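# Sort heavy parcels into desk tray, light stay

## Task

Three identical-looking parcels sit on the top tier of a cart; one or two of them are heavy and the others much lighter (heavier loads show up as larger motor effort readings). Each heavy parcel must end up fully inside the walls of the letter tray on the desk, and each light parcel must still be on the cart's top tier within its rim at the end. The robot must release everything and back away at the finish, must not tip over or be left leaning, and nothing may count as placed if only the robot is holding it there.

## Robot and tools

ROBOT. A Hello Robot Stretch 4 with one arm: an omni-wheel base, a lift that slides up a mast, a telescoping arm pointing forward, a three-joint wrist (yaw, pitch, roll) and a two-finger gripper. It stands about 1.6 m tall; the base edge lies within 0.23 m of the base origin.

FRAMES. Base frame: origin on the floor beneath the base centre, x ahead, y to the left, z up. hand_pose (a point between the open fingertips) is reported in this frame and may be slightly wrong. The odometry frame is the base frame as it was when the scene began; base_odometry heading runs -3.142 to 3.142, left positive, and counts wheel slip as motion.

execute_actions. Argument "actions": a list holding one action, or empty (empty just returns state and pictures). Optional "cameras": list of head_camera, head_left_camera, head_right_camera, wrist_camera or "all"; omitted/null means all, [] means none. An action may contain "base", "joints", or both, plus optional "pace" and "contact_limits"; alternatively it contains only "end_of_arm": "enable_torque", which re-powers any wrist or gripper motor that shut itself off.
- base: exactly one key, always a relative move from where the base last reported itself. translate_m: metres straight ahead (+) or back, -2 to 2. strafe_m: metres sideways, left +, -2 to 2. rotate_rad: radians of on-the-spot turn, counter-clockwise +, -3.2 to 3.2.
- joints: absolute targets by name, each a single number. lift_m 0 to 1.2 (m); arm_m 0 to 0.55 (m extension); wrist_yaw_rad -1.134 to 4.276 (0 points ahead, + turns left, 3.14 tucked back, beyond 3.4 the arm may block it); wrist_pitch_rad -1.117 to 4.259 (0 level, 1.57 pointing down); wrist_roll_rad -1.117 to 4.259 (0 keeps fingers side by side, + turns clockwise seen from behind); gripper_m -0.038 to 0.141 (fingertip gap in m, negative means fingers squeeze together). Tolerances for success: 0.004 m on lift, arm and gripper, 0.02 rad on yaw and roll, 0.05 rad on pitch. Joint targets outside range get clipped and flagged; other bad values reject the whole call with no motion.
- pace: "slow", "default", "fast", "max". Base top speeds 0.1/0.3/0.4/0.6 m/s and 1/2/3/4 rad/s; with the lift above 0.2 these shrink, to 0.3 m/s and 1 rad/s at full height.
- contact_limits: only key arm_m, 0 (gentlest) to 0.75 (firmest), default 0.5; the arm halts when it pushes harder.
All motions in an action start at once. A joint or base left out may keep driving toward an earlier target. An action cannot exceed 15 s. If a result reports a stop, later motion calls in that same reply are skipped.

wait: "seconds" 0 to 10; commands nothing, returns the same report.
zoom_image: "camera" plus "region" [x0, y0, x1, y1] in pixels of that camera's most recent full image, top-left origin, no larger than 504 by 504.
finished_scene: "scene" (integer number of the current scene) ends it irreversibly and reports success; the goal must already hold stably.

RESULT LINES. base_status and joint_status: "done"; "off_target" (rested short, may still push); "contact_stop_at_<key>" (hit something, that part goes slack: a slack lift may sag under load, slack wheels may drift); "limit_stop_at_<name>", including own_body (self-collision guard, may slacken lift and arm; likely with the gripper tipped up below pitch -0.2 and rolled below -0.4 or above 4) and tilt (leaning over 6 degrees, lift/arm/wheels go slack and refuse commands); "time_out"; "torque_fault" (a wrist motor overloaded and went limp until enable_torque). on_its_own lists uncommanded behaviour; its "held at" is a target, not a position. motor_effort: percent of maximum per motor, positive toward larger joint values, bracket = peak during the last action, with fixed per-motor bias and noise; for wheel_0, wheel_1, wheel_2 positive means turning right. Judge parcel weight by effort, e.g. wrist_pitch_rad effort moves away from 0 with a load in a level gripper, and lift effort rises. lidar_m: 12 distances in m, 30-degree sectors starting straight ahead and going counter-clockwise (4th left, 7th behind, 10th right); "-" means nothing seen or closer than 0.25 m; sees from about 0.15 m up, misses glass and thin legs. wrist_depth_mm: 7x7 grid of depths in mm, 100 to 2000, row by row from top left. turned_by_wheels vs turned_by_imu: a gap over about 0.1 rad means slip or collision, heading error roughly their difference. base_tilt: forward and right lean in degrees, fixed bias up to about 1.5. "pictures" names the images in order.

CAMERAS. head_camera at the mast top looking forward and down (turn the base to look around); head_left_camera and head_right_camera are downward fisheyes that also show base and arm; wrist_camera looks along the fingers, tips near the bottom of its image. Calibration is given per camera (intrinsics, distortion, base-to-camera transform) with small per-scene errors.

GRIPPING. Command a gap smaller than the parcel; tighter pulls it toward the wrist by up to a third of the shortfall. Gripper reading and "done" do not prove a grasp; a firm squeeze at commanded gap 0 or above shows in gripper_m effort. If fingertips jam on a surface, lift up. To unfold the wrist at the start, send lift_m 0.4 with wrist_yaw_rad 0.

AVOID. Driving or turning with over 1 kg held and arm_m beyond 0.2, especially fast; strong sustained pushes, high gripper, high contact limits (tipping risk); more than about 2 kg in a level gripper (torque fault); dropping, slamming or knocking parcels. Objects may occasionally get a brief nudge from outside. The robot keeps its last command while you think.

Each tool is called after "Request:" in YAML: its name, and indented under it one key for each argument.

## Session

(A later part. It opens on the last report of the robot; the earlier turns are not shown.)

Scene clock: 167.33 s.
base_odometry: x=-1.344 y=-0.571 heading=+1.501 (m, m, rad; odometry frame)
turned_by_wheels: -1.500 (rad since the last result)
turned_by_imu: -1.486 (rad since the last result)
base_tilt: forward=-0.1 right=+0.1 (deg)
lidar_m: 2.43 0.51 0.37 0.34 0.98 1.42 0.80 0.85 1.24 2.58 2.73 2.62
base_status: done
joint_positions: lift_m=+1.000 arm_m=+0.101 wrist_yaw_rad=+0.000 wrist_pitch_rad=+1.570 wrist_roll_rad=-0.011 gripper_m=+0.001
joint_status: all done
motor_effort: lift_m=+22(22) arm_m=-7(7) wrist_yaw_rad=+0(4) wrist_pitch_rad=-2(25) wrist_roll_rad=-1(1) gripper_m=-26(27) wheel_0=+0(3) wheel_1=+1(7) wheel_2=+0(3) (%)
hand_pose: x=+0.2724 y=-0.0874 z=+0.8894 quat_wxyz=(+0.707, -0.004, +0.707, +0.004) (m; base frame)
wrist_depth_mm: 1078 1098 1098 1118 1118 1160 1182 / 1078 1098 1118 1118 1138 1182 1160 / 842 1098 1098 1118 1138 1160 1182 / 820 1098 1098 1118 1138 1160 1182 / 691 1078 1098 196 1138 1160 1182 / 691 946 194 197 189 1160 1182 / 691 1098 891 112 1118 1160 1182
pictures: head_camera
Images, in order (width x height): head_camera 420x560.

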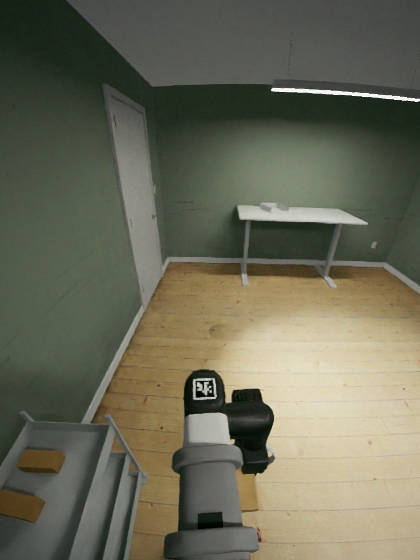

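Request:
execute_actions:
  actions:
    - {"base": {"translate_m": 1.7}, "pace": "fast"}
  cameras: []

Request:
execute_actions:
  actions:
    - {"base": {"strafe_m": -0.5}, "joints": {"lift_m": 1.15}, "pace": "fast"}
  cameras: ["head_camera"]

Scene clock: 182.53 s.
base_odometry: x=-1.225 y=+1.125 heading=+1.501 (m, m, rad; odometry frame)
turned_by_wheels: +0.000 (rad since the last result)
turned_by_imu: +0.001 (rad since the last result)
base_tilt: forward=-0.1 right=+0.1 (deg)
lidar_m: 1.66 0.89 0.72 0.70 0.77 1.15 1.37 2.68 2.74 2.96 1.13 0.99
base_status: done
joint_positions: lift_m=+1.000 arm_m=+0.101 wrist_yaw_rad=+0.000 wrist_pitch_rad=+1.570 wrist_roll_rad=-0.011 gripper_m=+0.001
joint_status: not commanded
motor_effort: lift_m=+22(22) arm_m=-7(7) wrist_yaw_rad=+0(1) wrist_pitch_rad=+1(2) wrist_roll_rad=-1(2) gripper_m=-26(28) wheel_0=+0(4) wheel_1=+1(3) wheel_2=+0(8) (%)
hand_pose: x=+0.2724 y=-0.0874 z=+0.8894 quat_wxyz=(+0.707, -0.004, +0.707, +0.004) (m; base frame)
wrist_depth_mm: 1078 1098 1118 1118 1118 1138 1182 / 1078 1098 1098 1098 1138 1160 1182 / 1078 1098 1098 1118 1138 1160 1160 / 1060 1098 1098 1118 1138 1160 1182 / 1098 1098 1078 196 1160 1160 1182 / 1060 1078 194 198 190 1182 1160 / 1078 1098 891 111 1138 1138 1160
pictures: none
No camera images: the call's "cameras" was empty. Leave "cameras" out to get every camera's image.

Scene clock: 185.23 s.
base_odometry: x=-0.726 y=+1.090 heading=+1.501 (m, m, rad; odometry frame)
turned_by_wheels: +0.000 (rad since the last result)
turned_by_imu: +0.000 (rad since the last result)
base_tilt: forward=-0.1 right=+0.1 (deg)
lidar_m: 0.83 1.48 1.20 1.19 1.30 1.46 2.53 2.71 2.28 2.55 1.06 0.83
base_status: done
joint_positions: lift_m=+1.150 arm_m=+0.101 wrist_yaw_rad=+0.000 wrist_pitch_rad=+1.570 wrist_roll_rad=-0.011 gripper_m=+0.001
joint_status: all done
motor_effort: lift_m=+22(24) arm_m=-7(7) wrist_yaw_rad=-1(0) wrist_pitch_rad=-1(1) wrist_roll_rad=-1(1) gripper_m=-27(27) wheel_0=+0(9) wheel_1=+2(9) wheel_2=+0(1) (%)
hand_pose: x=+0.2724 y=-0.0874 z=+1.0394 quat_wxyz=(+0.707, -0.004, +0.707, +0.004) (m; base frame)
wrist_depth_mm: 1229 1255 1281 1281 1308 1308 1366 / 1229 1255 1255 1308 1281 1308 1308 / 1229 1229 1255 1281 1281 1336 1308 / 1229 1229 1255 1255 1308 1308 1336 / 1205 1229 1255 196 1281 1308 1336 / 1229 1229 195 197 190 1308 1336 / 1229 1229 1060 112 1308 1308 1336
pictures: head_camera
Images, in order (width x height): head_camera 420x560.

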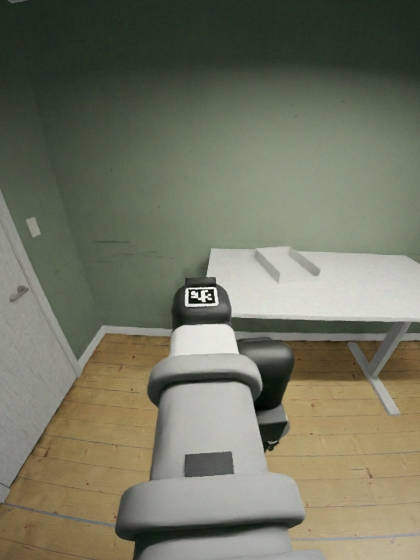

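Request:
execute_actions:
  actions:
    - {"base": {"strafe_m": -0.3}}
  cameras: []

Request:
execute_actions:
  actions:
    - {"base": {"translate_m": 0.5}, "joints": {"arm_m": 0.4}}
  cameras: ["head_camera", "wrist_camera"]

Scene clock: 203.47 s.
base_odometry: x=-0.427 y=+1.069 heading=+1.501 (m, m, rad; odometry frame)
turned_by_wheels: +0.000 (rad since the last result)
turned_by_imu: +0.000 (rad since the last result)
base_tilt: forward=-0.1 right=+0.1 (deg)
lidar_m: 0.78 0.89 1.50 1.49 1.63 1.65 2.57 2.75 2.01 2.24 0.98 0.81
base_status: done
joint_positions: lift_m=+1.150 arm_m=+0.101 wrist_yaw_rad=+0.000 wrist_pitch_rad=+1.570 wrist_roll_rad=-0.011 gripper_m=+0.001
joint_status: not commanded
motor_effort: lift_m=+22(22) arm_m=-7(7) wrist_yaw_rad=+0(0) wrist_pitch_rad=+0(0) wrist_roll_rad=-2(1) gripper_m=-27(27) wheel_0=+1(6) wheel_1=+2(7) wheel_2=+0(2) (%)
hand_pose: x=+0.2724 y=-0.0874 z=+1.0394 quat_wxyz=(+0.707, -0.004, +0.707, +0.004) (m; base frame)
wrist_depth_mm: 1205 1229 1255 1308 1281 1308 1308 / 1229 1229 1255 1281 1308 1308 1336 / 1205 1229 1281 1281 1281 1336 1336 / 1229 1255 1255 1281 1281 1308 1336 / 1205 1229 1255 196 1281 1308 1308 / 1229 1255 194 197 190 1308 1336 / 1205 1229 1060 112 1281 1281 1336
pictures: none
No camera images: the call's "cameras" was empty. Leave "cameras" out to get every camera's image.

Scene clock: 206.60 s.
base_odometry: x=-0.392 y=+1.567 heading=+1.501 (m, m, rad; odometry frame)
turned_by_wheels: +0.000 (rad since the last result)
turned_by_imu: +0.000 (rad since the last result)
base_tilt: forward=-0.1 right=+0.1 (deg)
lidar_m: 0.29 0.33 1.42 1.42 1.55 2.05 3.06 2.64 2.26 0.81 0.40 0.30
base_status: done
joint_positions: lift_m=+1.150 arm_m=+0.399 wrist_yaw_rad=+0.000 wrist_pitch_rad=+1.570 wrist_roll_rad=-0.011 gripper_m=+0.001
joint_status: all done
motor_effort: lift_m=+22(22) arm_m=+7(9) wrist_yaw_rad=-1(1) wrist_pitch_rad=-1(4) wrist_roll_rad=-1(2) gripper_m=-27(25) wheel_0=+1(6) wheel_1=+1(5) wheel_2=+2(9) (%)
hand_pose: x=+0.5700 y=-0.0874 z=+1.0394 quat_wxyz=(+0.707, -0.004, +0.707, +0.004) (m; base frame)
wrist_depth_mm: 303 306 310 314 317 322 325 / 303 306 310 314 317 322 325 / 301 307 310 315 317 322 325 / 303 307 310 291 319 322 327 / 301 304 309 196 315 324 329 / 303 306 195 197 190 322 327 / 303 303 309 111 319 324 329
pictures: head_camera, wrist_camera
camera_calibration (this result's frames):
wrist_camera: T_world_to_cam=[[-0.0876363, -0.994385, 0.0593094, -0.111722], [-0.996101, 0.0880803, 0.00490912, 0.628103], [-0.0101056, -0.058648, -0.998228, 1.26835], [0, 0, 0, 1]] pos_world=[0.628681, -0.0920323, 1.26964]
Images, in order (width x height): head_camera 420x560, wrist_camera 616x392.

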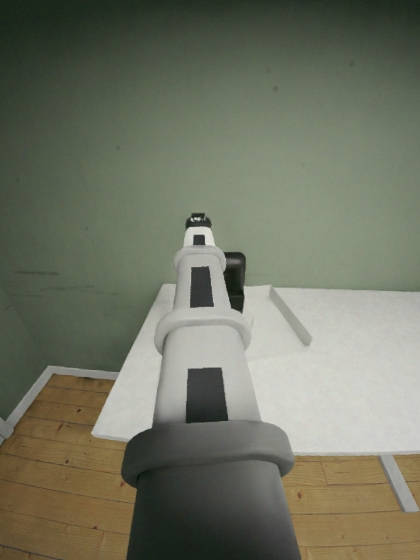

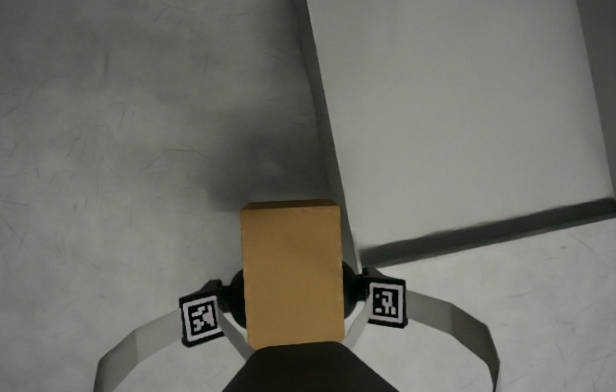

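Request:
execute_actions:
  actions:
    - {"base": {"strafe_m": -0.17}, "joints": {"arm_m": 0.55}, "pace": "slow"}
  cameras: ["wrist_camera"]

Scene clock: 216.77 s.
base_odometry: x=-0.223 y=+1.556 heading=+1.502 (m, m, rad; odometry frame)
turned_by_wheels: +0.000 (rad since the last result)
turned_by_imu: +0.001 (rad since the last result)
base_tilt: forward=-0.1 right=+0.2 (deg)
lidar_m: 0.28 0.31 0.49 1.59 1.75 2.15 3.09 2.36 2.10 0.77 0.36 0.28
base_status: done
joint_positions: lift_m=+1.150 arm_m=+0.549 wrist_yaw_rad=+0.000 wrist_pitch_rad=+1.571 wrist_roll_rad=-0.011 gripper_m=+0.001
joint_status: all done
motor_effort: lift_m=+22(22) arm_m=+7(9) wrist_yaw_rad=-1(1) wrist_pitch_rad=-4(6) wrist_roll_rad=+0(1) gripper_m=-27(27) wheel_0=+2(9) wheel_1=+0(4) wheel_2=+1(3) (%)
hand_pose: x=+0.7195 y=-0.0874 z=+1.0394 quat_wxyz=(+0.707, -0.004, +0.707, +0.004) (m; base frame)
wrist_depth_mm: 303 306 309 312 317 320 320 / 303 306 310 310 317 320 324 / 301 306 309 312 317 320 325 / 300 304 309 312 315 320 324 / 301 304 309 196 317 320 324 / 301 306 195 197 190 319 329 / 301 303 307 112 319 324 327
pictures: wrist_camera
camera_calibration (this result's frames):
wrist_camera: T_world_to_cam=[[-0.0874298, -0.994396, 0.0594286, -0.0988944], [-0.996105, 0.0879543, 0.00626399, 0.775598], [-0.0114559, -0.0586495, -0.998213, 1.27081], [0, 0, 0, 1]] pos_world=[0.778489, -0.0920249, 1.26956]
Images, in order (width x height): wrist_camera 616x392.

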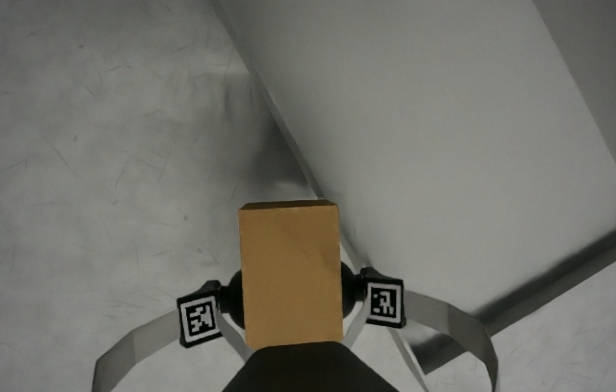

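Request:
execute_actions:
  actions:
    - {"joints": {"lift_m": 1.2}}
  cameras: ["head_camera", "wrist_camera"]

Scene clock: 223.60 s.
base_odometry: x=-0.223 y=+1.556 heading=+1.502 (m, m, rad; odometry frame)
turned_by_wheels: +0.000 (rad since the last result)
turned_by_imu: +0.000 (rad since the last result)
base_tilt: forward=+0.0 right=+0.1 (deg)
lidar_m: 0.27 0.31 0.48 1.59 1.73 2.14 3.08 2.37 2.09 0.77 0.36 0.28
base_status: not commanded
joint_positions: lift_m=+1.200 arm_m=+0.549 wrist_yaw_rad=+0.000 wrist_pitch_rad=+1.570 wrist_roll_rad=-0.011 gripper_m=+0.001
joint_status: all done
motor_effort: lift_m=+23(24) arm_m=+7(7) wrist_yaw_rad=-2(1) wrist_pitch_rad=-2(4) wrist_roll_rad=-1(1) gripper_m=-28(26) wheel_0=+1(2) wheel_1=+0(0) wheel_2=+1(1) (%)
hand_pose: x=+0.7199 y=-0.0874 z=+1.0893 quat_wxyz=(+0.707, -0.004, +0.707, +0.004) (m; base frame)
wrist_depth_mm: 351 355 357 362 370 370 330 / 351 355 359 364 368 375 342 / 349 353 359 362 368 373 377 / 349 355 359 362 366 373 377 / 349 355 357 196 368 373 379 / 351 353 195 198 190 373 379 / 349 351 357 112 370 373 379
pictures: head_camera, wrist_camera
camera_calibration (this result's frames):
wrist_camera: T_world_to_cam=[[-0.0875003, -0.994396, 0.0593255, -0.101666], [-0.996111, 0.0879549, 0.00509008, 0.776949], [-0.0102795, -0.0586494, -0.998226, 1.31984], [0, 0, 0, 1]] pos_world=[0.778599, -0.0920249, 1.31957]
Images, in order (width x height): head_camera 420x560, wrist_camera 616x392.

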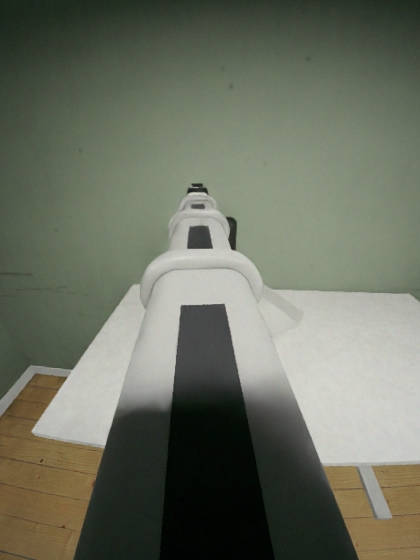

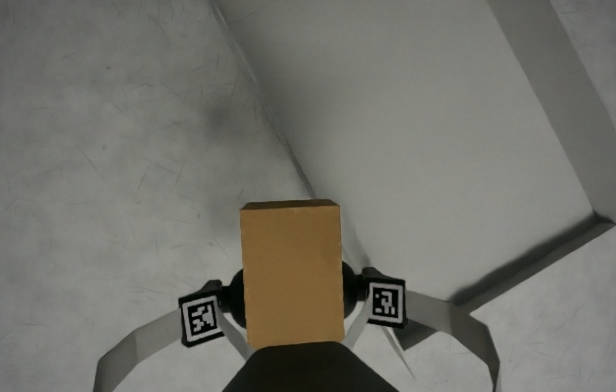

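Request:
execute_actions:
  actions:
    - {"base": {"strafe_m": -0.12}, "pace": "slow"}
  cameras: []

Request:
execute_actions:
  actions:
    - {"base": {"translate_m": 0.1}, "pace": "slow"}
  cameras: ["wrist_camera"]

Scene clock: 238.27 s.
base_odometry: x=-0.103 y=+1.547 heading=+1.502 (m, m, rad; odometry frame)
turned_by_wheels: +0.000 (rad since the last result)
turned_by_imu: +0.000 (rad since the last result)
base_tilt: forward=+0.0 right=+0.0 (deg)
lidar_m: 0.26 0.30 0.44 1.70 1.87 2.22 3.09 2.25 2.00 0.76 0.35 0.26
base_status: done
joint_positions: lift_m=+1.200 arm_m=+0.549 wrist_yaw_rad=+0.000 wrist_pitch_rad=+1.570 wrist_roll_rad=-0.011 gripper_m=+0.001
joint_status: not commanded
motor_effort: lift_m=+23(23) arm_m=+7(7) wrist_yaw_rad=-1(1) wrist_pitch_rad=-1(0) wrist_roll_rad=-1(1) gripper_m=-27(28) wheel_0=+1(7) wheel_1=-1(5) wheel_2=+0(2) (%)
hand_pose: x=+0.7200 y=-0.0874 z=+1.0893 quat_wxyz=(+0.707, -0.004, +0.707, +0.004) (m; base frame)
wrist_depth_mm: 349 351 357 364 366 375 382 / 349 353 357 364 364 375 379 / 349 353 357 362 366 370 379 / 349 353 355 359 368 370 379 / 349 355 329 195 366 373 379 / 351 353 195 197 189 375 379 / 351 353 357 111 370 373 379
pictures: none
No camera images: the call's "cameras" was empty. Leave "cameras" out to get every camera's image.

Scene clock: 240.57 s.
base_odometry: x=-0.096 y=+1.647 heading=+1.502 (m, m, rad; odometry frame)
turned_by_wheels: +0.000 (rad since the last result)
turned_by_imu: +0.000 (rad since the last result)
base_tilt: forward=-0.1 right=+0.0 (deg)
lidar_m: 0.25 0.25 0.29 1.69 1.86 2.31 3.20 2.23 2.07 0.46 0.25 0.25
base_status: done
joint_positions: lift_m=+1.200 arm_m=+0.549 wrist_yaw_rad=+0.000 wrist_pitch_rad=+1.570 wrist_roll_rad=-0.011 gripper_m=+0.001
joint_status: not commanded
motor_effort: lift_m=+23(23) arm_m=+7(7) wrist_yaw_rad=-1(2) wrist_pitch_rad=+0(0) wrist_roll_rad=-1(0) gripper_m=-27(27) wheel_0=+2(5) wheel_1=+0(3) wheel_2=-1(5) (%)
hand_pose: x=+0.7200 y=-0.0874 z=+1.0893 quat_wxyz=(+0.708, -0.004, +0.707, +0.004) (m; base frame)
wrist_depth_mm: 351 355 355 349 357 370 362 / 349 351 357 362 364 375 382 / 349 351 357 359 364 375 382 / 349 351 355 359 366 375 379 / 349 351 355 195 368 370 382 / 349 353 195 198 189 345 379 / 349 351 314 112 366 370 379
pictures: wrist_camera
camera_calibration (this result's frames):
wrist_camera: T_world_to_cam=[[-0.0875149, -0.994396, 0.059304, -0.101621], [-0.996113, 0.0879549, 0.00484546, 0.777338], [-0.0100344, -0.0586494, -0.998228, 1.31967], [0, 0, 0, 1]] pos_world=[0.778665, -0.0920249, 1.31959]
Images, in order (width x height): wrist_camera 616x392.

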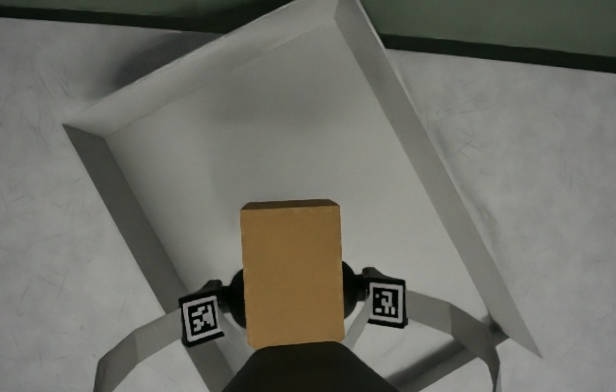

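Request:
execute_actions:
  actions:
    - {"joints": {"lift_m": 1.11}}
  cameras: []

Request:
execute_actions:
  actions:
    - {"joints": {"gripper_m": 0.1}}
  cameras: []

Request:
execute_actions:
  actions:
    - {"joints": {"lift_m": 1.2}}
  cameras: ["wrist_camera"]

Scene clock: 251.97 s.
base_odometry: x=-0.096 y=+1.647 heading=+1.502 (m, m, rad; odometry frame)
turned_by_wheels: +0.000 (rad since the last result)
turned_by_imu: +0.000 (rad since the last result)
base_tilt: forward=-0.1 right=+0.1 (deg)
lidar_m: 0.25 0.25 0.30 1.68 1.84 2.29 3.20 2.26 2.07 0.46 0.25 0.25
base_status: not commanded
joint_positions: lift_m=+1.110 arm_m=+0.549 wrist_yaw_rad=+0.000 wrist_pitch_rad=+1.570 wrist_roll_rad=-0.011 gripper_m=+0.001
joint_status: all done
motor_effort: lift_m=+17(22) arm_m=+7(7) wrist_yaw_rad=-1(1) wrist_pitch_rad=+1(0) wrist_roll_rad=+0(1) gripper_m=-26(28) wheel_0=+2(2) wheel_1=+0(0) wheel_2=-1(1) (%)
hand_pose: x=+0.7200 y=-0.0874 z=+0.9998 quat_wxyz=(+0.707, -0.004, +0.707, +0.004) (m; base frame)
wrist_depth_mm: 263 223 267 272 260 283 286 / 229 264 270 271 276 282 286 / 255 264 270 272 276 257 286 / 229 265 267 271 274 264 287 / 224 264 266 196 276 279 236 / 263 232 194 197 189 279 251 / 263 204 266 112 277 279 281
pictures: none
No camera images: the call's "cameras" was empty. Leave "cameras" out to get every camera's image.

Scene clock: 253.77 s.
base_odometry: x=-0.096 y=+1.647 heading=+1.502 (m, m, rad; odometry frame)
turned_by_wheels: +0.000 (rad since the last result)
turned_by_imu: +0.000 (rad since the last result)
base_tilt: forward=+0.0 right=+0.1 (deg)
lidar_m: 0.25 0.25 0.29 1.69 1.87 2.29 3.19 2.24 2.06 0.45 0.25 0.25
base_status: not commanded
joint_positions: lift_m=+1.110 arm_m=+0.549 wrist_yaw_rad=+0.000 wrist_pitch_rad=+1.570 wrist_roll_rad=-0.011 gripper_m=+0.100
joint_status: all done
motor_effort: lift_m=+17(17) arm_m=+7(7) wrist_yaw_rad=-1(2) wrist_pitch_rad=-1(0) wrist_roll_rad=+0(1) gripper_m=+0(28) wheel_0=+2(2) wheel_1=+0(0) wheel_2=-1(1) (%)
hand_pose: x=+0.7200 y=-0.0874 z=+0.9998 quat_wxyz=(+0.707, -0.004, +0.707, +0.004) (m; base frame)
wrist_depth_mm: 265 225 268 274 258 285 289 / 227 265 270 273 277 285 287 / 256 267 271 273 277 256 289 / 230 265 270 272 277 263 287 / 235 265 268 221 276 279 235 / 264 221 219 221 206 282 250 / 265 216 268 111 278 282 282
pictures: none
No camera images: the call's "cameras" was empty. Leave "cameras" out to get every camera's image.

Scene clock: 255.13 s.
base_odometry: x=-0.096 y=+1.647 heading=+1.502 (m, m, rad; odometry frame)
turned_by_wheels: +0.000 (rad since the last result)
turned_by_imu: +0.000 (rad since the last result)
base_tilt: forward=+0.0 right=+0.1 (deg)
lidar_m: 0.25 0.25 0.28 1.69 1.86 2.30 3.19 2.24 2.08 0.45 0.25 0.25
base_status: not commanded
joint_positions: lift_m=+1.200 arm_m=+0.549 wrist_yaw_rad=+0.000 wrist_pitch_rad=+1.570 wrist_roll_rad=-0.011 gripper_m=+0.100
joint_status: all done
motor_effort: lift_m=+20(22) arm_m=+7(7) wrist_yaw_rad=-1(1) wrist_pitch_rad=+0(0) wrist_roll_rad=-1(1) gripper_m=+0(2) wheel_0=+2(2) wheel_1=+0(0) wheel_2=-1(1) (%)
hand_pose: x=+0.7200 y=-0.0874 z=+1.0895 quat_wxyz=(+0.707, -0.004, +0.707, +0.004) (m; base frame)
wrist_depth_mm: 353 357 359 347 355 368 362 / 351 355 359 366 366 379 384 / 351 353 357 364 366 377 384 / 351 353 359 364 368 377 382 / 349 353 359 312 368 370 382 / 351 355 325 310 206 370 382 / 351 353 338 111 368 375 382
pictures: wrist_camera
camera_calibration (this result's frames):
wrist_camera: T_world_to_cam=[[-0.0874958, -0.994396, 0.0593321, -0.101683], [-0.996111, 0.0879549, 0.00516513, 0.776909], [-0.0103547, -0.0586494, -0.998225, 1.32008], [0, 0, 0, 1]] pos_world=[0.77866, -0.0920249, 1.31975]
Images, in order (width x height): wrist_camera 616x392.

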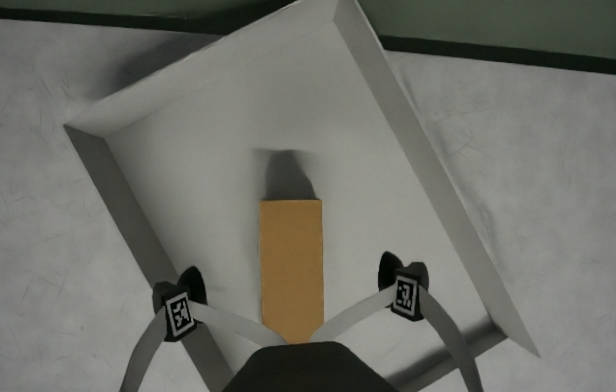

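Request:
execute_actions:
  actions:
    - {"base": {"translate_m": -0.4}, "joints": {"arm_m": 0.1}, "pace": "fast"}
  cameras: []

Request:
finished_scene:
  scene: 1

Scene clock: 270.60 s.
base_odometry: x=-0.124 y=+1.248 heading=+1.502 (m, m, rad; odometry frame)
turned_by_wheels: +0.000 (rad since the last result)
turned_by_imu: +0.000 (rad since the last result)
base_tilt: forward=+0.0 right=+0.0 (deg)
lidar_m: 0.55 0.60 1.75 1.72 1.92 2.06 2.76 2.15 1.83 1.99 0.72 0.57
base_status: done
joint_positions: lift_m=+1.200 arm_m=+0.101 wrist_yaw_rad=+0.000 wrist_pitch_rad=+1.570 wrist_roll_rad=-0.011 gripper_m=+0.100
joint_status: all done
motor_effort: lift_m=+20(20) arm_m=-7(7) wrist_yaw_rad=+0(2) wrist_pitch_rad=-3(2) wrist_roll_rad=-1(0) gripper_m=-4(2) wheel_0=-1(7) wheel_1=-1(7) wheel_2=+0(10) (%)
hand_pose: x=+0.2722 y=-0.0874 z=+1.0895 quat_wxyz=(+0.707, -0.004, +0.707, +0.004) (m; base frame)
wrist_depth_mm: 1281 1281 1308 1336 1366 1336 1397 / 1281 1281 1308 1336 1366 1366 1397 / 1281 1308 1308 1336 1336 1336 1397 / 1281 1308 1336 1336 1336 1366 1366 / 1255 1308 1308 1308 1336 1366 1397 / 1255 1281 1098 1118 206 1366 1397 / 1255 1281 1308 111 1336 1366 1366
pictures: none
No camera images: the call's "cameras" was empty. Leave "cameras" out to get every camera's image.

The scene is finished: the task was done.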